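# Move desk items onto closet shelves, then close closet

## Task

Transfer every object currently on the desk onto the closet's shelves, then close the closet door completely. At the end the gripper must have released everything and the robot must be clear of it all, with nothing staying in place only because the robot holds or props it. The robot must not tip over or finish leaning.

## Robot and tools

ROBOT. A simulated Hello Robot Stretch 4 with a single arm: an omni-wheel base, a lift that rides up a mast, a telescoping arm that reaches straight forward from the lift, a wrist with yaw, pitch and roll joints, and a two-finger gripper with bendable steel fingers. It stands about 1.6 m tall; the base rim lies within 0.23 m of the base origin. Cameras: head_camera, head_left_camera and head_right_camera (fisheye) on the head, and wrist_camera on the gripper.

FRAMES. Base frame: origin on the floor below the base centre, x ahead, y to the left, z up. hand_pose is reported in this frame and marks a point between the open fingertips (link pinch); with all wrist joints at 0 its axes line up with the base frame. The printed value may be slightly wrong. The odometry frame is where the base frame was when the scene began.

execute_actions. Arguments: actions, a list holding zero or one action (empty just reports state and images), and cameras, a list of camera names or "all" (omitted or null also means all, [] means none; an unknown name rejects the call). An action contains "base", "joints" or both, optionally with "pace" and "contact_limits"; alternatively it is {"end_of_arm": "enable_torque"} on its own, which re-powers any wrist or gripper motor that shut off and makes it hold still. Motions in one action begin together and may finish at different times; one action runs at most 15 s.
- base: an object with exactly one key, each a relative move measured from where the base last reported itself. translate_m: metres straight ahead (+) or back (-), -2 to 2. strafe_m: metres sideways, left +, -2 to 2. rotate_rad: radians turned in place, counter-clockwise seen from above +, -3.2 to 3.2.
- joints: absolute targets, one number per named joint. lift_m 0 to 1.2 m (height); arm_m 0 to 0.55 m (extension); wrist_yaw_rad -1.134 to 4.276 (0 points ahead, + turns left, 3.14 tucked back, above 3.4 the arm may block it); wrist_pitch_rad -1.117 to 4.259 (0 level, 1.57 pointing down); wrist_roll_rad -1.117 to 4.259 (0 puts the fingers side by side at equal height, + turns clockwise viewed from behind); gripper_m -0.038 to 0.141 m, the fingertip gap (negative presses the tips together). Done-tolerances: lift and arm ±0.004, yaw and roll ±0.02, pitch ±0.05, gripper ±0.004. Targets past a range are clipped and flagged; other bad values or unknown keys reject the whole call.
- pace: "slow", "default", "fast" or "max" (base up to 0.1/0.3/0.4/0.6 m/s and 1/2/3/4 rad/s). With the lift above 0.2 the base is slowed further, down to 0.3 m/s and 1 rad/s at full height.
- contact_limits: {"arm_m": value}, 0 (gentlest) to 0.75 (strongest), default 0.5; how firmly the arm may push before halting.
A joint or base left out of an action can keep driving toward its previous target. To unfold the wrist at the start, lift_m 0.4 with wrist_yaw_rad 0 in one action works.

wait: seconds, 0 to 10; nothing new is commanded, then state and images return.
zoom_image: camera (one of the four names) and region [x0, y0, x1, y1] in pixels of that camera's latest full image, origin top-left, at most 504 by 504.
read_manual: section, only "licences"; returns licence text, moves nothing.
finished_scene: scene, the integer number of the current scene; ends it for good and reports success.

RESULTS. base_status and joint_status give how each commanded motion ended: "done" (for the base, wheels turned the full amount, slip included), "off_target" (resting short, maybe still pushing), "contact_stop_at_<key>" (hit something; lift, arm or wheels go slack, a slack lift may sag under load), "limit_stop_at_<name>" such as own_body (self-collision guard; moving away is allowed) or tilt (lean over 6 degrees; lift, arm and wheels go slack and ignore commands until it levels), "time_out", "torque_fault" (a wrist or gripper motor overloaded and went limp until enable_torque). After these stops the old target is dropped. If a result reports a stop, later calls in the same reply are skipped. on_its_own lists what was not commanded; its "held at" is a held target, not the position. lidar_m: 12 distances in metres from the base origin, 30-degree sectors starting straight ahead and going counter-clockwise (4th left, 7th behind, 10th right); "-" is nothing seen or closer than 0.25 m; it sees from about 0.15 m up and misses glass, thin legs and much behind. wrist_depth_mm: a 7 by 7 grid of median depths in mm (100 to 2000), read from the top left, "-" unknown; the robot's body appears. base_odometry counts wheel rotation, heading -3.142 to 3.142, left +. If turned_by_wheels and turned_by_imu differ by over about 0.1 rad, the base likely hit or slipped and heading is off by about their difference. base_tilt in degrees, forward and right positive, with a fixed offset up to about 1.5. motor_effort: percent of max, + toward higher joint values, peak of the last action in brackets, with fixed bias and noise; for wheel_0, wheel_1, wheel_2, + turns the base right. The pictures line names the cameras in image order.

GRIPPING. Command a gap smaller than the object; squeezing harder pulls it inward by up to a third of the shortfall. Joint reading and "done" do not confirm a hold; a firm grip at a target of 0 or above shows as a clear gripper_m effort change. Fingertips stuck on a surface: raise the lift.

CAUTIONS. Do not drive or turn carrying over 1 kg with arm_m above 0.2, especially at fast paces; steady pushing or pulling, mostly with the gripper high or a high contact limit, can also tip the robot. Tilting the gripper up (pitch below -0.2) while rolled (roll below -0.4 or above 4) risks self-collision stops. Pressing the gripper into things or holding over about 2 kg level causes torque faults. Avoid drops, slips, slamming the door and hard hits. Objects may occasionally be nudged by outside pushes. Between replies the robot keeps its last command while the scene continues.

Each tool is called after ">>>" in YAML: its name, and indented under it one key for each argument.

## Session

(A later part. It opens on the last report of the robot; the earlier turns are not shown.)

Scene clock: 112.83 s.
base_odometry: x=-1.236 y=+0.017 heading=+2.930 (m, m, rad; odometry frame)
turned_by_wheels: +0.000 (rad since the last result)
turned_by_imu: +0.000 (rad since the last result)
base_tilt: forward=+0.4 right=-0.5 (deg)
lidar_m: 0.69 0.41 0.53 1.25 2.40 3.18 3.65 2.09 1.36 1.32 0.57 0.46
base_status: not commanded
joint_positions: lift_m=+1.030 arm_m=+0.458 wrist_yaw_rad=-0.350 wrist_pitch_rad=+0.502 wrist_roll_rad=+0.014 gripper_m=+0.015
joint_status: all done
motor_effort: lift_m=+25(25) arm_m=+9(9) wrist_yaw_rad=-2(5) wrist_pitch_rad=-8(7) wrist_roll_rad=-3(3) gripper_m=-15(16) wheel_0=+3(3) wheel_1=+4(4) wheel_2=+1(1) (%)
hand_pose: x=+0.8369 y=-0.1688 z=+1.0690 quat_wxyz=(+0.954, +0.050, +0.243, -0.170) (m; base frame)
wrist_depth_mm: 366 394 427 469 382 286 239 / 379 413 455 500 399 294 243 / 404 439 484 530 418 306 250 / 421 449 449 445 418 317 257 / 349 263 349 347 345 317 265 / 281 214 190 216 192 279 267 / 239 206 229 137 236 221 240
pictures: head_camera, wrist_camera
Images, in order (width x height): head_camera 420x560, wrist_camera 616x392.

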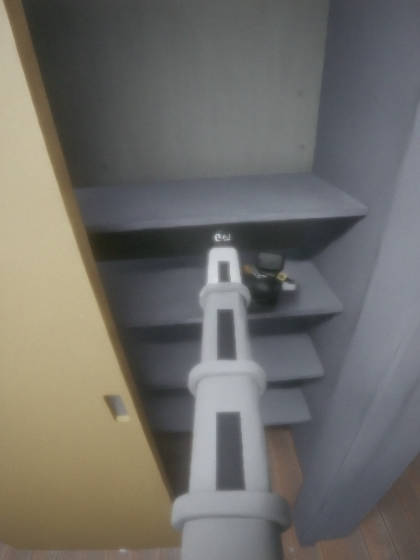

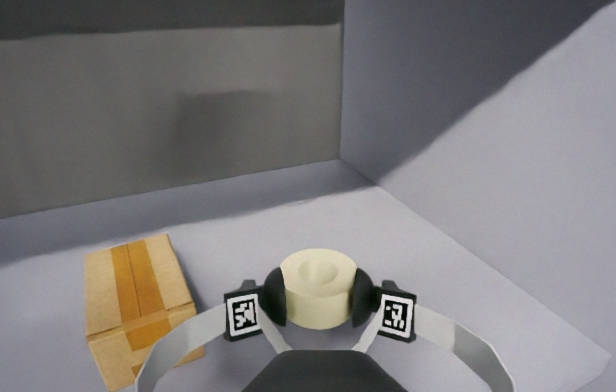

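>>> execute_actions:
  actions:
    - {"joints":{"lift_m":1.0,"arm_m":0.44},"pace":"slow"}
  cameras: []

>>> execute_actions:
  actions:
    - {"joints":{"gripper_m":0.075}}
  cameras: []

>>> execute_actions:
  actions:
    - {"joints":{"lift_m":1.04}}
  cameras: []

>>> execute_actions:
  actions:
    - {"joints":{"arm_m":0.25}}
  cameras: []

>>> execute_actions:
  actions:
    - {"base":{"translate_m":-1.98},"joints":{"wrist_yaw_rad":0},"pace":"fast"}
  cameras: []

>>> execute_actions:
  actions:
    - {"base":{"rotate_rad":-2.2},"joints":{"wrist_yaw_rad":-0.6,"gripper_m":0.14,"lift_m":1.0}}
  cameras: []

>>> execute_actions:
  actions:
    - {"base":{"translate_m":0.75},"joints":{"arm_m":0.47}}
  cameras: ["wrist_camera","head_camera"]

Scene clock: 119.30 s.
base_odometry: x=-1.236 y=+0.017 heading=+2.930 (m, m, rad; odometry frame)
turned_by_wheels: +0.000 (rad since the last result)
turned_by_imu: -0.001 (rad since the last result)
base_tilt: forward=+0.5 right=-0.4 (deg)
lidar_m: 0.68 0.42 0.55 1.21 2.41 3.12 3.65 2.10 1.43 1.32 0.61 0.47
base_status: not commanded
joint_positions: lift_m=+1.000 arm_m=+0.442 wrist_yaw_rad=-0.350 wrist_pitch_rad=+0.502 wrist_roll_rad=+0.014 gripper_m=+0.015
joint_status: all done
motor_effort: lift_m=+15(18) arm_m=-9(9) wrist_yaw_rad=-1(2) wrist_pitch_rad=-7(7) wrist_roll_rad=-2(2) gripper_m=-13(17) wheel_0=+3(3) wheel_1=+4(4) wheel_2=+1(1) (%)
hand_pose: x=+0.8201 y=-0.1688 z=+1.0399 quat_wxyz=(+0.954, +0.050, +0.243, -0.170) (m; base frame)
wrist_depth_mm: 377 410 442 477 384 287 240 / 397 430 473 517 399 294 244 / 415 455 492 525 421 306 251 / 392 389 384 387 387 319 259 / 291 217 298 297 297 293 265 / 240 218 190 217 192 240 239 / 205 198 198 137 203 190 268
pictures: none
No camera images: the call's "cameras" was empty. Leave "cameras" out to get every camera's image.

Scene clock: 120.70 s.
base_odometry: x=-1.236 y=+0.017 heading=+2.930 (m, m, rad; odometry frame)
turned_by_wheels: +0.000 (rad since the last result)
turned_by_imu: +0.000 (rad since the last result)
base_tilt: forward=+0.4 right=-0.4 (deg)
lidar_m: 0.69 0.42 0.55 1.24 2.41 3.15 3.65 2.10 1.42 1.32 0.60 0.48
base_status: not commanded
joint_positions: lift_m=+1.000 arm_m=+0.442 wrist_yaw_rad=-0.350 wrist_pitch_rad=+0.502 wrist_roll_rad=+0.014 gripper_m=+0.075
joint_status: all done
motor_effort: lift_m=+15(15) arm_m=-9(9) wrist_yaw_rad=-2(1) wrist_pitch_rad=-6(7) wrist_roll_rad=-3(2) gripper_m=-5(17) wheel_0=+3(3) wheel_1=+4(4) wheel_2=+1(1) (%)
hand_pose: x=+0.8201 y=-0.1688 z=+1.0399 quat_wxyz=(+0.954, +0.050, +0.243, -0.170) (m; base frame)
wrist_depth_mm: 377 410 445 477 382 287 239 / 394 430 469 512 399 294 245 / 418 455 492 525 421 307 250 / 392 389 389 389 384 320 258 / 293 216 300 297 300 296 267 / 241 219 197 226 196 240 240 / 206 202 204 141 202 202 267
pictures: none
No camera images: the call's "cameras" was empty. Leave "cameras" out to get every camera's image.

Scene clock: 121.70 s.
base_odometry: x=-1.236 y=+0.017 heading=+2.930 (m, m, rad; odometry frame)
turned_by_wheels: +0.000 (rad since the last result)
turned_by_imu: +0.000 (rad since the last result)
base_tilt: forward=+0.3 right=-0.4 (deg)
lidar_m: 0.70 0.43 0.54 1.25 2.41 3.14 3.65 2.10 1.41 1.32 0.57 0.48
base_status: not commanded
joint_positions: lift_m=+1.040 arm_m=+0.442 wrist_yaw_rad=-0.350 wrist_pitch_rad=+0.502 wrist_roll_rad=+0.014 gripper_m=+0.075
joint_status: all done
motor_effort: lift_m=+27(25) arm_m=-9(9) wrist_yaw_rad=-2(2) wrist_pitch_rad=-7(7) wrist_roll_rad=-3(3) gripper_m=-1(2) wheel_0=+3(3) wheel_1=+4(4) wheel_2=+1(1) (%)
hand_pose: x=+0.8201 y=-0.1688 z=+1.0790 quat_wxyz=(+0.954, +0.050, +0.243, -0.170) (m; base frame)
wrist_depth_mm: 375 407 442 477 382 287 239 / 394 427 469 512 402 296 244 / 421 459 504 549 421 306 251 / 439 466 473 473 424 319 258 / 364 281 364 364 364 329 265 / 294 234 198 272 196 293 271 / 251 233 249 141 248 238 252
pictures: none
No camera images: the call's "cameras" was empty. Leave "cameras" out to get every camera's image.

Scene clock: 123.37 s.
base_odometry: x=-1.236 y=+0.017 heading=+2.930 (m, m, rad; odometry frame)
turned_by_wheels: +0.000 (rad since the last result)
turned_by_imu: +0.000 (rad since the last result)
base_tilt: forward=+0.3 right=-0.5 (deg)
lidar_m: 0.71 0.42 0.54 1.25 2.42 3.16 3.62 2.13 1.42 1.32 0.57 0.48
base_status: not commanded
joint_positions: lift_m=+1.040 arm_m=+0.252 wrist_yaw_rad=-0.350 wrist_pitch_rad=+0.502 wrist_roll_rad=+0.014 gripper_m=+0.075
joint_status: all done
motor_effort: lift_m=+27(26) arm_m=-9(9) wrist_yaw_rad=+0(2) wrist_pitch_rad=-7(7) wrist_roll_rad=-2(2) gripper_m=-2(1) wheel_0=+3(3) wheel_1=+4(4) wheel_2=+1(1) (%)
hand_pose: x=+0.6301 y=-0.1689 z=+1.0790 quat_wxyz=(+0.954, +0.050, +0.243, -0.170) (m; base frame)
wrist_depth_mm: 521 569 615 603 399 301 251 / 544 597 654 647 421 310 255 / 574 615 676 621 442 322 264 / 477 415 473 473 442 334 272 / 364 366 366 382 433 345 279 / 294 322 198 715 202 349 289 / 591 597 609 141 500 329 298
pictures: none
No camera images: the call's "cameras" was empty. Leave "cameras" out to get every camera's image.

Scene clock: 130.53 s.
base_odometry: x=+0.699 y=-0.399 heading=+2.930 (m, m, rad; odometry frame)
turned_by_wheels: +0.000 (rad since the last result)
turned_by_imu: +0.007 (rad since the last result)
base_tilt: forward=+0.4 right=-0.4 (deg)
lidar_m: 2.37 2.45 2.36 2.23 2.28 1.75 0.83 0.86 1.09 1.45 1.50 2.03
base_status: done
joint_positions: lift_m=+1.040 arm_m=+0.252 wrist_yaw_rad=+0.000 wrist_pitch_rad=+0.502 wrist_roll_rad=+0.014 gripper_m=+0.075
joint_status: all done
motor_effort: lift_m=+26(26) arm_m=-9(9) wrist_yaw_rad=-1(3) wrist_pitch_rad=-6(7) wrist_roll_rad=-2(3) gripper_m=+0(0) wheel_0=-1(8) wheel_1=-3(7) wheel_2=+2(10) (%)
hand_pose: x=+0.6753 y=-0.0874 z=+1.0790 quat_wxyz=(+0.969, +0.007, +0.248, -0.002) (m; base frame)
wrist_depth_mm: 1708 1708 1708 - 1756 - 1863 / 1808 1808 1808 - - - 1808 / 1921 1921 1983 - - - 1808 / - - - - - - 1863 / - - - - - - 1863 / 1661 1708 197 1661 196 1661 1661 / 1430 1430 1397 141 1430 1366 1430
pictures: none
No camera images: the call's "cameras" was empty. Leave "cameras" out to get every camera's image.

Scene clock: 133.30 s.
base_odometry: x=+0.699 y=-0.399 heading=+0.731 (m, m, rad; odometry frame)
turned_by_wheels: -2.199 (rad since the last result)
turned_by_imu: -2.213 (rad since the last result)
base_tilt: forward=+0.4 right=-0.4 (deg)
lidar_m: 1.03 1.46 1.47 1.83 2.35 2.37 2.47 2.22 2.23 1.83 0.82 0.84
base_status: done
joint_positions: lift_m=+1.000 arm_m=+0.252 wrist_yaw_rad=-0.600 wrist_pitch_rad=+0.502 wrist_roll_rad=+0.014 gripper_m=+0.140
joint_status: all done
motor_effort: lift_m=+17(27) arm_m=-9(9) wrist_yaw_rad=-1(7) wrist_pitch_rad=-7(7) wrist_roll_rad=-2(3) gripper_m=+0(4) wheel_0=+2(6) wheel_1=+4(9) wheel_2=+3(10) (%)
hand_pose: x=+0.5818 y=-0.2149 z=+1.0398 quat_wxyz=(+0.925, +0.080, +0.235, -0.288) (m; base frame)
wrist_depth_mm: 1255 1397 1281 1205 1138 1078 1025 / 1255 1336 1308 1281 1182 1118 1060 / 778 759 759 750 759 759 759 / 1308 1229 1661 603 564 525 525 / 1366 1661 1756 1618 1464 1397 1281 / 1397 1430 1537 1661 1576 209 1397 / 1366 1336 1397 142 1366 1336 1366
pictures: none
No camera images: the call's "cameras" was empty. Leave "cameras" out to get every camera's image.

Scene clock: 137.27 s.
base_odometry: x=+1.258 y=+0.102 heading=+0.731 (m, m, rad; odometry frame)
turned_by_wheels: +0.000 (rad since the last result)
turned_by_imu: -0.003 (rad since the last result)
base_tilt: forward=+0.4 right=-0.4 (deg)
lidar_m: 0.44 0.80 0.86 1.11 2.17 2.91 3.12 2.80 0.66 0.36 0.30 0.33
base_status: done
joint_positions: lift_m=+1.000 arm_m=+0.468 wrist_yaw_rad=-0.600 wrist_pitch_rad=+0.502 wrist_roll_rad=+0.014 gripper_m=+0.140
joint_status: all done
motor_effort: lift_m=+17(17) arm_m=+9(9) wrist_yaw_rad=-1(0) wrist_pitch_rad=-7(7) wrist_roll_rad=-2(3) gripper_m=-3(0) wheel_0=+3(7) wheel_1=+5(7) wheel_2=-1(13) (%)
hand_pose: x=+0.7988 y=-0.2149 z=+1.0398 quat_wxyz=(+0.925, +0.080, +0.235, -0.288) (m; base frame)
wrist_depth_mm: 512 661 668 621 585 554 530 / 525 683 715 676 634 591 559 / 539 699 768 715 668 627 591 / 544 691 530 530 525 525 521 / 549 410 413 410 407 407 404 / 330 309 272 282 332 210 330 / 282 279 278 141 282 277 281
pictures: head_camera, wrist_camera
Images, in order (width x height): head_camera 420x560, wrist_camera 616x392.

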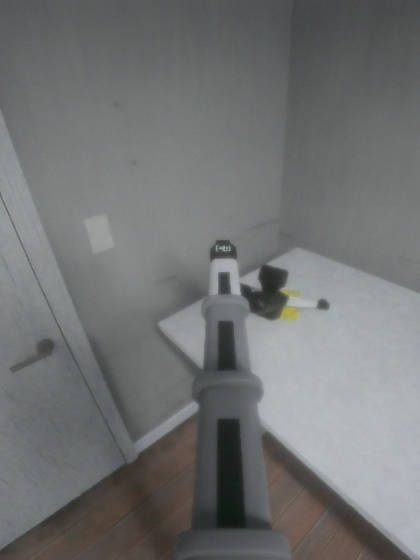

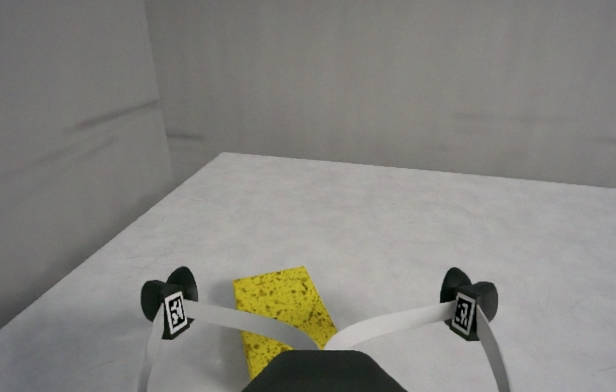

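>>> execute_actions:
  actions:
    - {"joints":{"wrist_yaw_rad":-0.45,"arm_m":0.44,"lift_m":0.937}}
  cameras: ["wrist_camera"]

>>> execute_actions:
  actions:
    - {"joints":{"gripper_m":0.02}}
  cameras: []

>>> execute_actions:
  actions:
    - {"base":{"translate_m":-0.75},"joints":{"lift_m":1.03,"arm_m":0.2,"wrist_yaw_rad":0.45}}
  cameras: ["wrist_camera"]

>>> execute_actions:
  actions:
    - {"base":{"rotate_rad":2.2}}
  cameras: []

>>> execute_actions:
  actions:
    - {"base":{"translate_m":1.98},"joints":{"arm_m":0.42}}
  cameras: ["wrist_camera","head_camera"]

Scene clock: 141.67 s.
base_odometry: x=+1.258 y=+0.102 heading=+0.731 (m, m, rad; odometry frame)
turned_by_wheels: +0.000 (rad since the last result)
turned_by_imu: -0.001 (rad since the last result)
base_tilt: forward=+0.5 right=-0.4 (deg)
lidar_m: 0.43 0.83 0.86 1.10 2.23 2.92 3.11 2.78 0.65 0.40 0.32 0.31
base_status: not commanded
joint_positions: lift_m=+0.937 arm_m=+0.442 wrist_yaw_rad=-0.450 wrist_pitch_rad=+0.502 wrist_roll_rad=+0.014 gripper_m=+0.140
joint_status: all done
motor_effort: lift_m=+15(18) arm_m=-9(11) wrist_yaw_rad=+0(1) wrist_pitch_rad=-7(7) wrist_roll_rad=-3(3) gripper_m=-1(0) wheel_0=+3(3) wheel_1=+5(5) wheel_2=-1(1) (%)
hand_pose: x=+0.8022 y=-0.1888 z=+0.9769 quat_wxyz=(+0.944, +0.062, +0.240, -0.218) (m; base frame)
wrist_depth_mm: 462 580 715 661 615 569 521 / 473 597 759 723 647 585 544 / 488 621 723 559 554 559 559 / 504 421 394 394 392 392 389 / 304 303 303 237 289 303 298 / 245 230 229 211 213 209 243 / 208 207 208 141 206 205 207
pictures: wrist_camera
Images, in order (width x height): wrist_camera 616x392.

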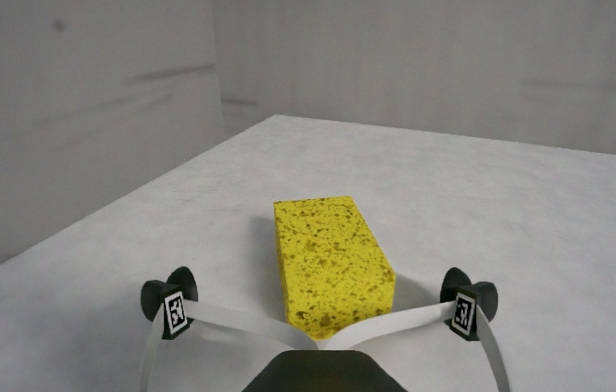

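Scene clock: 143.83 s.
base_odometry: x=+1.258 y=+0.102 heading=+0.731 (m, m, rad; odometry frame)
turned_by_wheels: +0.000 (rad since the last result)
turned_by_imu: +0.000 (rad since the last result)
base_tilt: forward=+0.4 right=-0.5 (deg)
lidar_m: 0.41 0.82 0.87 1.12 2.26 2.93 3.12 2.80 0.64 0.37 0.32 0.32
base_status: not commanded
joint_positions: lift_m=+0.937 arm_m=+0.442 wrist_yaw_rad=-0.450 wrist_pitch_rad=+0.502 wrist_roll_rad=+0.014 gripper_m=+0.020
joint_status: all done
motor_effort: lift_m=+15(15) arm_m=-9(9) wrist_yaw_rad=-1(1) wrist_pitch_rad=-6(7) wrist_roll_rad=-2(2) gripper_m=-18(20) wheel_0=+3(3) wheel_1=+5(5) wheel_2=-1(2) (%)
hand_pose: x=+0.8022 y=-0.1888 z=+0.9769 quat_wxyz=(+0.944, +0.062, +0.240, -0.218) (m; base frame)
wrist_depth_mm: 459 580 732 668 609 564 521 / 473 597 750 723 654 591 544 / 484 615 732 559 554 549 559 / 508 421 397 394 394 392 392 / 304 304 304 219 303 300 300 / 244 245 190 202 196 245 243 / 209 200 208 136 206 198 208
pictures: none
No camera images: the call's "cameras" was empty. Leave "cameras" out to get every camera's image.

Scene clock: 147.83 s.
base_odometry: x=+0.699 y=-0.399 heading=+0.731 (m, m, rad; odometry frame)
turned_by_wheels: +0.000 (rad since the last result)
turned_by_imu: +0.002 (rad since the last result)
base_tilt: forward=+0.4 right=-0.4 (deg)
lidar_m: 1.04 1.46 1.45 1.82 2.39 2.40 2.48 2.21 2.23 1.80 0.80 0.80
base_status: done
joint_positions: lift_m=+1.030 arm_m=+0.202 wrist_yaw_rad=+0.450 wrist_pitch_rad=+0.502 wrist_roll_rad=+0.014 gripper_m=+0.020
joint_status: all done
motor_effort: lift_m=+26(31) arm_m=-9(9) wrist_yaw_rad=-1(3) wrist_pitch_rad=-8(7) wrist_roll_rad=-2(3) gripper_m=-21(21) wheel_0=-3(7) wheel_1=-3(9) wheel_2=+0(12) (%)
hand_pose: x=+0.6382 y=+0.0313 z=+1.0690 quat_wxyz=(+0.945, -0.049, +0.244, +0.214) (m; base frame)
wrist_depth_mm: 917 976 1042 1098 1160 1205 1308 / 976 1025 1098 1160 1255 1308 1366 / 1042 1098 1160 1281 1336 831 842 / 1118 1205 1255 1308 1430 1499 597 / 1205 1255 1366 219 1576 1708 1499 / 1308 1366 189 202 196 1499 1576 / 1397 1336 1430 136 1366 1366 1366
pictures: wrist_camera
Images, in order (width x height): wrist_camera 616x392.

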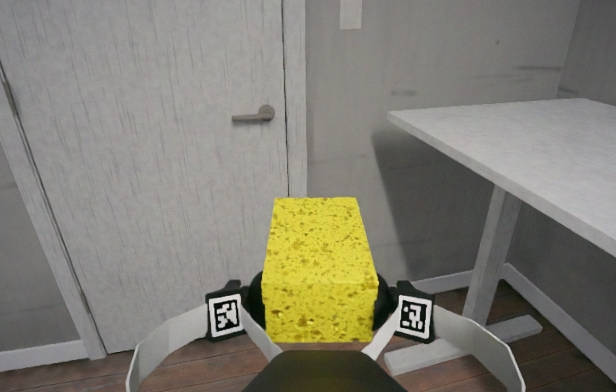

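Scene clock: 150.57 s.
base_odometry: x=+0.699 y=-0.399 heading=+2.930 (m, m, rad; odometry frame)
turned_by_wheels: +2.199 (rad since the last result)
turned_by_imu: +2.213 (rad since the last result)
base_tilt: forward=+0.4 right=-0.4 (deg)
lidar_m: 2.37 2.43 2.35 2.24 2.29 1.75 0.82 0.86 1.10 1.46 1.50 2.03
base_status: done
joint_positions: lift_m=+1.030 arm_m=+0.202 wrist_yaw_rad=+0.450 wrist_pitch_rad=+0.502 wrist_roll_rad=+0.014 gripper_m=+0.020
joint_status: not commanded
motor_effort: lift_m=+25(26) arm_m=-8(9) wrist_yaw_rad=-2(0) wrist_pitch_rad=-6(7) wrist_roll_rad=-3(3) gripper_m=-19(17) wheel_0=-2(8) wheel_1=-3(10) wheel_2=-2(6) (%)
hand_pose: x=+0.6382 y=+0.0313 z=+1.0691 quat_wxyz=(+0.945, -0.049, +0.244, +0.214) (m; base frame)
wrist_depth_mm: - - - 1863 1708 - 1756 / - - - - 1921 - 1576 / - - - - 1983 - 1661 / - - - - - - 1808 / - - - 219 - 1921 1921 / 1661 1661 190 202 195 1661 1661 / 1430 1397 1397 136 1397 1366 1430
pictures: none
No camera images: the call's "cameras" was empty. Leave "cameras" out to get every camera's image.

Scene clock: 158.67 s.
base_odometry: x=-1.237 y=+0.016 heading=+2.931 (m, m, rad; odometry frame)
turned_by_wheels: +0.001 (rad since the last result)
turned_by_imu: -0.008 (rad since the last result)
base_tilt: forward=+0.4 right=-0.4 (deg)
lidar_m: 0.68 0.42 0.53 1.23 2.40 3.17 3.65 2.10 1.42 1.32 0.57 0.47
base_status: done
joint_positions: lift_m=+1.030 arm_m=+0.418 wrist_yaw_rad=+0.450 wrist_pitch_rad=+0.502 wrist_roll_rad=+0.014 gripper_m=+0.020
joint_status: all done
motor_effort: lift_m=+25(25) arm_m=+9(9) wrist_yaw_rad=-1(1) wrist_pitch_rad=-7(7) wrist_roll_rad=-2(3) gripper_m=-16(18) wheel_0=+3(6) wheel_1=+4(6) wheel_2=+0(11) (%)
hand_pose: x=+0.8551 y=+0.0313 z=+1.0691 quat_wxyz=(+0.945, -0.049, +0.244, +0.214) (m; base frame)
wrist_depth_mm: 597 535 480 436 402 373 347 / 647 574 517 469 427 392 364 / 661 603 554 504 452 418 387 / 455 455 452 449 449 424 404 / 347 349 349 219 345 343 342 / 283 283 190 202 196 211 276 / 240 230 236 136 229 179 188
pictures: head_camera, wrist_camera
Images, in order (width x height): head_camera 420x560, wrist_camera 616x392.

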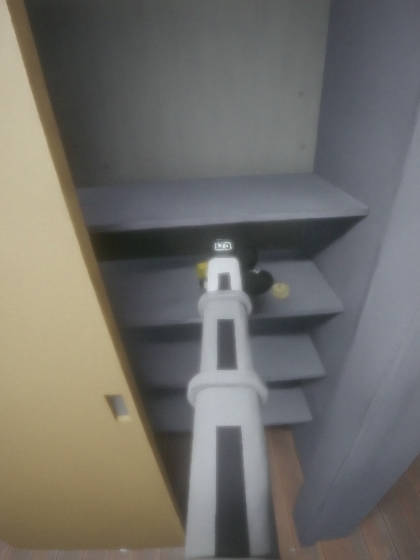

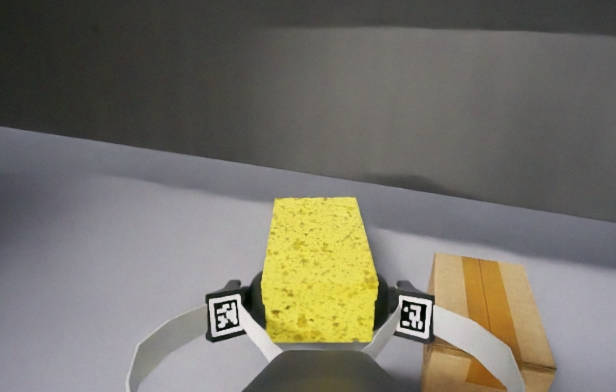

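>>> execute_actions:
  actions:
    - {"base":{"strafe_m":0.05},"joints":{"arm_m":0.39}}
  cameras: []

>>> execute_actions:
  actions:
    - {"joints":{"lift_m":1.003},"pace":"slow"}
  cameras: []

>>> execute_actions:
  actions:
    - {"joints":{"gripper_m":0.085}}
  cameras: []

>>> execute_actions:
  actions:
    - {"base":{"strafe_m":-0.05},"joints":{"arm_m":0.2}}
  cameras: []

>>> execute_actions:
  actions:
    - {"base":{"translate_m":-0.12},"joints":{"arm_m":0,"gripper_m":0,"wrist_yaw_rad":0}}
  cameras: []

>>> execute_actions:
  actions:
    - {"base":{"rotate_rad":-1.49},"joints":{"lift_m":0.88}}
  cameras: []

>>> execute_actions:
  actions:
    - {"base":{"translate_m":-0.47},"joints":{"wrist_pitch_rad":0,"wrist_yaw_rad":1.57}}
  cameras: ["wrist_camera"]

Scene clock: 163.53 s.
base_odometry: x=-1.247 y=-0.033 heading=+2.931 (m, m, rad; odometry frame)
turned_by_wheels: +0.000 (rad since the last result)
turned_by_imu: -0.001 (rad since the last result)
base_tilt: forward=+0.4 right=-0.4 (deg)
lidar_m: 0.68 0.38 0.54 1.19 2.35 3.08 3.65 2.19 1.46 1.36 0.57 0.51
base_status: done
joint_positions: lift_m=+1.030 arm_m=+0.392 wrist_yaw_rad=+0.450 wrist_pitch_rad=+0.502 wrist_roll_rad=+0.014 gripper_m=+0.020
joint_status: all done
motor_effort: lift_m=+25(25) arm_m=-9(9) wrist_yaw_rad=-1(2) wrist_pitch_rad=-7(7) wrist_roll_rad=-2(2) gripper_m=-19(19) wheel_0=-1(9) wheel_1=+4(11) wheel_2=+0(2) (%)
hand_pose: x=+0.8282 y=+0.0313 z=+1.0691 quat_wxyz=(+0.945, -0.049, +0.244, +0.214) (m; base frame)
wrist_depth_mm: 627 559 504 459 421 394 366 / 699 609 544 492 445 410 387 / 661 627 580 530 480 439 404 / 455 455 455 452 445 445 418 / 347 349 349 219 343 343 342 / 281 282 189 202 195 267 210 / 239 229 237 137 235 206 193
pictures: none
No camera images: the call's "cameras" was empty. Leave "cameras" out to get every camera's image.

Scene clock: 164.57 s.
base_odometry: x=-1.247 y=-0.033 heading=+2.931 (m, m, rad; odometry frame)
turned_by_wheels: +0.000 (rad since the last result)
turned_by_imu: +0.000 (rad since the last result)
base_tilt: forward=+0.3 right=-0.4 (deg)
lidar_m: 0.68 0.40 0.51 1.22 2.35 3.09 3.66 2.18 1.49 1.37 0.56 0.51
base_status: not commanded
joint_positions: lift_m=+1.003 arm_m=+0.392 wrist_yaw_rad=+0.450 wrist_pitch_rad=+0.502 wrist_roll_rad=+0.014 gripper_m=+0.020
joint_status: all done
motor_effort: lift_m=+15(26) arm_m=-9(9) wrist_yaw_rad=+0(2) wrist_pitch_rad=-7(7) wrist_roll_rad=-2(3) gripper_m=-22(17) wheel_0=-1(1) wheel_1=+3(3) wheel_2=+1(0) (%)
hand_pose: x=+0.8282 y=+0.0313 z=+1.0429 quat_wxyz=(+0.945, -0.049, +0.244, +0.214) (m; base frame)
wrist_depth_mm: 634 559 500 466 421 392 366 / 691 603 544 496 445 410 384 / 574 564 564 512 477 439 404 / 397 399 394 394 392 392 387 / 306 304 304 218 301 289 215 / 246 247 190 201 196 243 185 / 211 200 206 136 206 197 193
pictures: none
No camera images: the call's "cameras" was empty. Leave "cameras" out to get every camera's image.

Scene clock: 166.03 s.
base_odometry: x=-1.247 y=-0.033 heading=+2.931 (m, m, rad; odometry frame)
turned_by_wheels: +0.000 (rad since the last result)
turned_by_imu: +0.000 (rad since the last result)
base_tilt: forward=+0.5 right=-0.3 (deg)
lidar_m: 0.67 0.40 0.52 1.17 2.34 3.10 3.65 2.17 1.47 1.37 0.58 0.52
base_status: not commanded
joint_positions: lift_m=+1.003 arm_m=+0.392 wrist_yaw_rad=+0.450 wrist_pitch_rad=+0.502 wrist_roll_rad=+0.014 gripper_m=+0.085
joint_status: all done
motor_effort: lift_m=+15(15) arm_m=-9(9) wrist_yaw_rad=-1(1) wrist_pitch_rad=-7(8) wrist_roll_rad=-2(3) gripper_m=-5(17) wheel_0=-1(1) wheel_1=+4(3) wheel_2=+0(0) (%)
hand_pose: x=+0.8282 y=+0.0313 z=+1.0429 quat_wxyz=(+0.945, -0.049, +0.244, +0.214) (m; base frame)
wrist_depth_mm: 634 564 504 462 421 394 366 / 691 615 544 492 452 413 384 / 574 569 559 517 477 436 404 / 399 397 394 394 392 387 387 / 304 306 304 228 303 287 216 / 246 247 196 213 204 243 185 / 210 206 208 141 206 199 193
pictures: none
No camera images: the call's "cameras" was empty. Leave "cameras" out to get every camera's image.

Scene clock: 167.70 s.
base_odometry: x=-1.237 y=+0.016 heading=+2.931 (m, m, rad; odometry frame)
turned_by_wheels: +0.000 (rad since the last result)
turned_by_imu: +0.000 (rad since the last result)
base_tilt: forward=+0.4 right=-0.4 (deg)
lidar_m: 0.70 0.41 0.54 1.23 2.43 3.15 3.66 2.10 1.45 1.32 0.58 0.48
base_status: done
joint_positions: lift_m=+1.003 arm_m=+0.202 wrist_yaw_rad=+0.450 wrist_pitch_rad=+0.502 wrist_roll_rad=+0.014 gripper_m=+0.085
joint_status: all done
motor_effort: lift_m=+15(15) arm_m=-9(10) wrist_yaw_rad=-2(0) wrist_pitch_rad=-7(7) wrist_roll_rad=-3(2) gripper_m=-5(1) wheel_0=+1(8) wheel_1=-3(11) wheel_2=+1(0) (%)
hand_pose: x=+0.6382 y=+0.0313 z=+1.0429 quat_wxyz=(+0.945, -0.049, +0.244, +0.214) (m; base frame)
wrist_depth_mm: 878 788 715 647 597 559 517 / 931 854 750 699 634 585 544 / 574 564 569 517 554 512 554 / 960 424 392 392 394 357 392 / 820 809 778 347 315 301 298 / 699 661 196 668 204 634 609 / 931 597 559 141 549 535 554
pictures: none
No camera images: the call's "cameras" was empty. Leave "cameras" out to get every camera's image.

Scene clock: 169.40 s.
base_odometry: x=-1.119 y=-0.010 heading=+2.931 (m, m, rad; odometry frame)
turned_by_wheels: +0.000 (rad since the last result)
turned_by_imu: +0.000 (rad since the last result)
base_tilt: forward=+0.4 right=-0.4 (deg)
lidar_m: 0.82 0.51 0.71 2.33 2.42 3.15 3.54 2.09 1.45 1.34 1.38 0.58
base_status: done
joint_positions: lift_m=+1.003 arm_m=+0.002 wrist_yaw_rad=+0.000 wrist_pitch_rad=+0.502 wrist_roll_rad=+0.014 gripper_m=+0.000
joint_status: all done
motor_effort: lift_m=+15(15) arm_m=-9(9) wrist_yaw_rad=-1(5) wrist_pitch_rad=-7(7) wrist_roll_rad=-3(3) gripper_m=-5(4) wheel_0=-3(7) wheel_1=-4(10) wheel_2=+1(11) (%)
hand_pose: x=+0.4254 y=-0.0875 z=+1.0429 quat_wxyz=(+0.969, +0.007, +0.248, -0.002) (m; base frame)
wrist_depth_mm: 878 904 904 931 917 559 287 / 904 917 946 946 854 564 291 / 715 691 691 1060 854 402 297 / 1025 1060 1060 1078 946 407 315 / 362 831 820 831 820 413 338 / 377 1098 1078 194 203 413 379 / 404 904 878 149 904 399 433
pictures: none
No camera images: the call's "cameras" was empty. Leave "cameras" out to get every camera's image.

Scene clock: 171.63 s.
base_odometry: x=-1.119 y=-0.009 heading=+1.441 (m, m, rad; odometry frame)
turned_by_wheels: -1.489 (rad since the last result)
turned_by_imu: -1.499 (rad since the last result)
base_tilt: forward=+0.4 right=-0.4 (deg)
lidar_m: 1.33 0.70 0.56 0.52 0.54 0.77 2.33 2.45 3.35 2.67 1.94 1.41
base_status: done
joint_positions: lift_m=+0.880 arm_m=+0.002 wrist_yaw_rad=+0.000 wrist_pitch_rad=+0.502 wrist_roll_rad=+0.014 gripper_m=+0.000
joint_status: all done
motor_effort: lift_m=+15(12) arm_m=-9(9) wrist_yaw_rad=-1(2) wrist_pitch_rad=-7(6) wrist_roll_rad=-3(3) gripper_m=-5(1) wheel_0=+2(7) wheel_1=+4(10) wheel_2=+3(9) (%)
hand_pose: x=+0.4254 y=-0.0874 z=+0.9199 quat_wxyz=(+0.969, +0.007, +0.248, -0.002) (m; base frame)
wrist_depth_mm: 1042 1042 1042 1042 1025 1042 1042 / 1118 1118 1138 1138 1098 1118 1098 / 1229 1205 1255 1205 1182 1182 1182 / 1336 1308 1281 1336 1281 1281 1281 / 1464 1397 1430 1366 1430 1366 1397 / 1537 1499 1464 195 202 1464 1430 / 1255 1229 1182 149 1205 1205 1255
pictures: none
No camera images: the call's "cameras" was empty. Leave "cameras" out to get every camera's image.

Scene clock: 174.70 s.
base_odometry: x=-1.180 y=-0.475 heading=+1.441 (m, m, rad; odometry frame)
turned_by_wheels: +0.000 (rad since the last result)
turned_by_imu: +0.001 (rad since the last result)
base_tilt: forward=+0.4 right=-0.4 (deg)
lidar_m: 1.79 0.92 0.55 0.50 0.54 0.85 1.84 1.97 2.72 2.68 2.56 1.94
base_status: done
joint_positions: lift_m=+0.880 arm_m=+0.002 wrist_yaw_rad=+1.570 wrist_pitch_rad=+0.002 wrist_roll_rad=+0.014 gripper_m=+0.000
joint_status: all done
motor_effort: lift_m=+16(16) arm_m=-8(9) wrist_yaw_rad=-1(4) wrist_pitch_rad=-8(13) wrist_roll_rad=-3(2) gripper_m=-6(3) wheel_0=-2(6) wheel_1=-2(10) wheel_2=+2(11) (%)
hand_pose: x=+0.2601 y=+0.2884 z=+1.0580 quat_wxyz=(+0.707, +0.004, +0.006, +0.707) (m; base frame)
wrist_depth_mm: 492 492 488 488 1182 1205 891 / 488 488 484 488 1229 1205 917 / 488 488 484 480 1078 1060 866 / 484 484 484 484 1229 1205 904 / 488 480 477 480 960 1098 866 / 480 480 480 194 203 1182 917 / 480 480 473 149 798 891 854
pictures: wrist_camera
Images, in order (width x height): wrist_camera 616x392.

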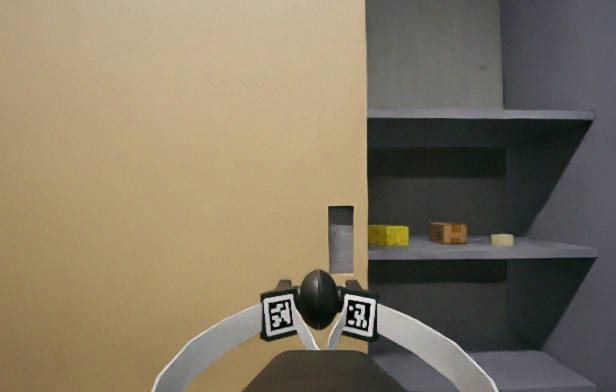

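>>> execute_actions:
  actions:
    - {"base":{"strafe_m":0.248},"joints":{"arm_m":0.037,"wrist_roll_rad":-1.1},"pace":"slow"}
  cameras: []

>>> execute_actions:
  actions:
    - {"joints":{"arm_m":0.515},"pace":"slow"}
  cameras: ["wrist_camera"]

Scene clock: 179.77 s.
base_odometry: x=-1.426 y=-0.443 heading=+1.441 (m, m, rad; odometry frame)
turned_by_wheels: +0.000 (rad since the last result)
turned_by_imu: +0.000 (rad since the last result)
base_tilt: forward=+0.3 right=-0.4 (deg)
lidar_m: 1.02 0.38 0.27 0.25 0.26 0.41 1.85 1.93 2.71 2.94 2.59 1.88
base_status: done
joint_positions: lift_m=+0.880 arm_m=+0.035 wrist_yaw_rad=+1.570 wrist_pitch_rad=+0.002 wrist_roll_rad=-1.100 gripper_m=+0.000
joint_status: all done
motor_effort: lift_m=+16(16) arm_m=+9(8) wrist_yaw_rad=+0(1) wrist_pitch_rad=-8(7) wrist_roll_rad=-3(7) gripper_m=-5(4) wheel_0=-3(7) wheel_1=+4(9) wheel_2=+0(1) (%)
hand_pose: x=+0.2940 y=+0.2884 z=+1.0580 quat_wxyz=(+0.603, -0.370, -0.369, +0.603) (m; base frame)
wrist_depth_mm: 238 237 236 235 234 233 232 / 236 236 235 234 234 230 231 / 235 235 234 232 232 230 230 / 235 233 233 231 230 229 229 / 234 232 231 230 231 229 931 / 233 232 230 195 227 732 931 / 231 229 229 148 931 723 591
pictures: none
No camera images: the call's "cameras" was empty. Leave "cameras" out to get every camera's image.

Scene clock: 185.83 s.
base_odometry: x=-1.426 y=-0.444 heading=+1.440 (m, m, rad; odometry frame)
turned_by_wheels: -0.001 (rad since the last result)
turned_by_imu: -0.005 (rad since the last result)
base_tilt: forward=+0.3 right=-0.3 (deg)
lidar_m: 1.80 0.40 0.28 0.25 0.34 0.45 1.86 1.94 2.69 2.92 2.56 1.89
base_status: not commanded
joint_positions: lift_m=+0.880 arm_m=+0.512 wrist_yaw_rad=+1.586 wrist_pitch_rad=-0.003 wrist_roll_rad=-1.100 gripper_m=+0.000
joint_status: all done
on_its_own: wrist_yaw_rad is at rest, and its effort (-48) is outside its rest range (-13 to +13)
motor_effort: lift_m=+15(16) arm_m=+15(13) wrist_yaw_rad=-48(48) wrist_pitch_rad=+8(7) wrist_roll_rad=-2(3) gripper_m=-4(3) wheel_0=-6(6) wheel_1=+1(4) wheel_2=-9(8) (%)
hand_pose: x=+0.7662 y=+0.2898 z=+1.0596 quat_wxyz=(+0.599, -0.366, -0.373, +0.607) (m; base frame)
wrist_depth_mm: 241 239 237 237 236 235 233 / 239 237 236 235 234 235 233 / 236 236 235 233 231 231 231 / 236 235 233 232 231 230 229 / 233 232 231 232 229 228 200 / 231 231 230 198 196 195 195 / 229 229 228 143 195 194 195
pictures: wrist_camera
Images, in order (width x height): wrist_camera 616x392.

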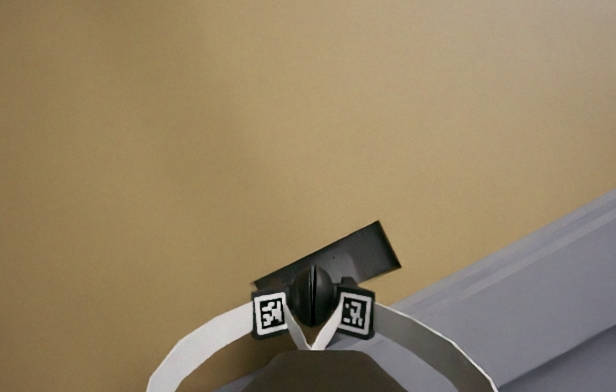

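>>> execute_actions:
  actions:
    - {"base":{"strafe_m":-0.5}}
  cameras: []

>>> finished_scene:
  scene: 2

Scene clock: 190.13 s.
base_odometry: x=-0.930 y=-0.509 heading=+1.440 (m, m, rad; odometry frame)
turned_by_wheels: +0.000 (rad since the last result)
turned_by_imu: -0.001 (rad since the last result)
base_tilt: forward=+0.3 right=-0.5 (deg)
lidar_m: 1.77 1.09 0.79 0.76 0.86 1.08 1.86 1.95 2.73 2.44 2.53 1.90
base_status: done
joint_positions: lift_m=+0.880 arm_m=+0.513 wrist_yaw_rad=+1.570 wrist_pitch_rad=+0.002 wrist_roll_rad=-1.100 gripper_m=+0.000
joint_status: not commanded
motor_effort: lift_m=+17(17) arm_m=+9(14) wrist_yaw_rad=-2(49) wrist_pitch_rad=-6(8) wrist_roll_rad=-2(2) gripper_m=-3(3) wheel_0=+2(11) wheel_1=-3(11) wheel_2=+1(7) (%)
hand_pose: x=+0.7720 y=+0.2884 z=+1.0581 quat_wxyz=(+0.603, -0.370, -0.369, +0.603) (m; base frame)
wrist_depth_mm: 750 750 750 741 732 741 732 / 741 750 741 732 732 732 732 / 750 741 732 732 732 723 699 / 732 741 732 741 741 707 707 / 732 732 741 715 699 707 1430 / 732 723 707 195 707 1397 1430 / 732 699 707 148 1430 1464 1430
pictures: none
No camera images: the call's "cameras" was empty. Leave "cameras" out to get every camera's image.

The scene is finished: the task was done.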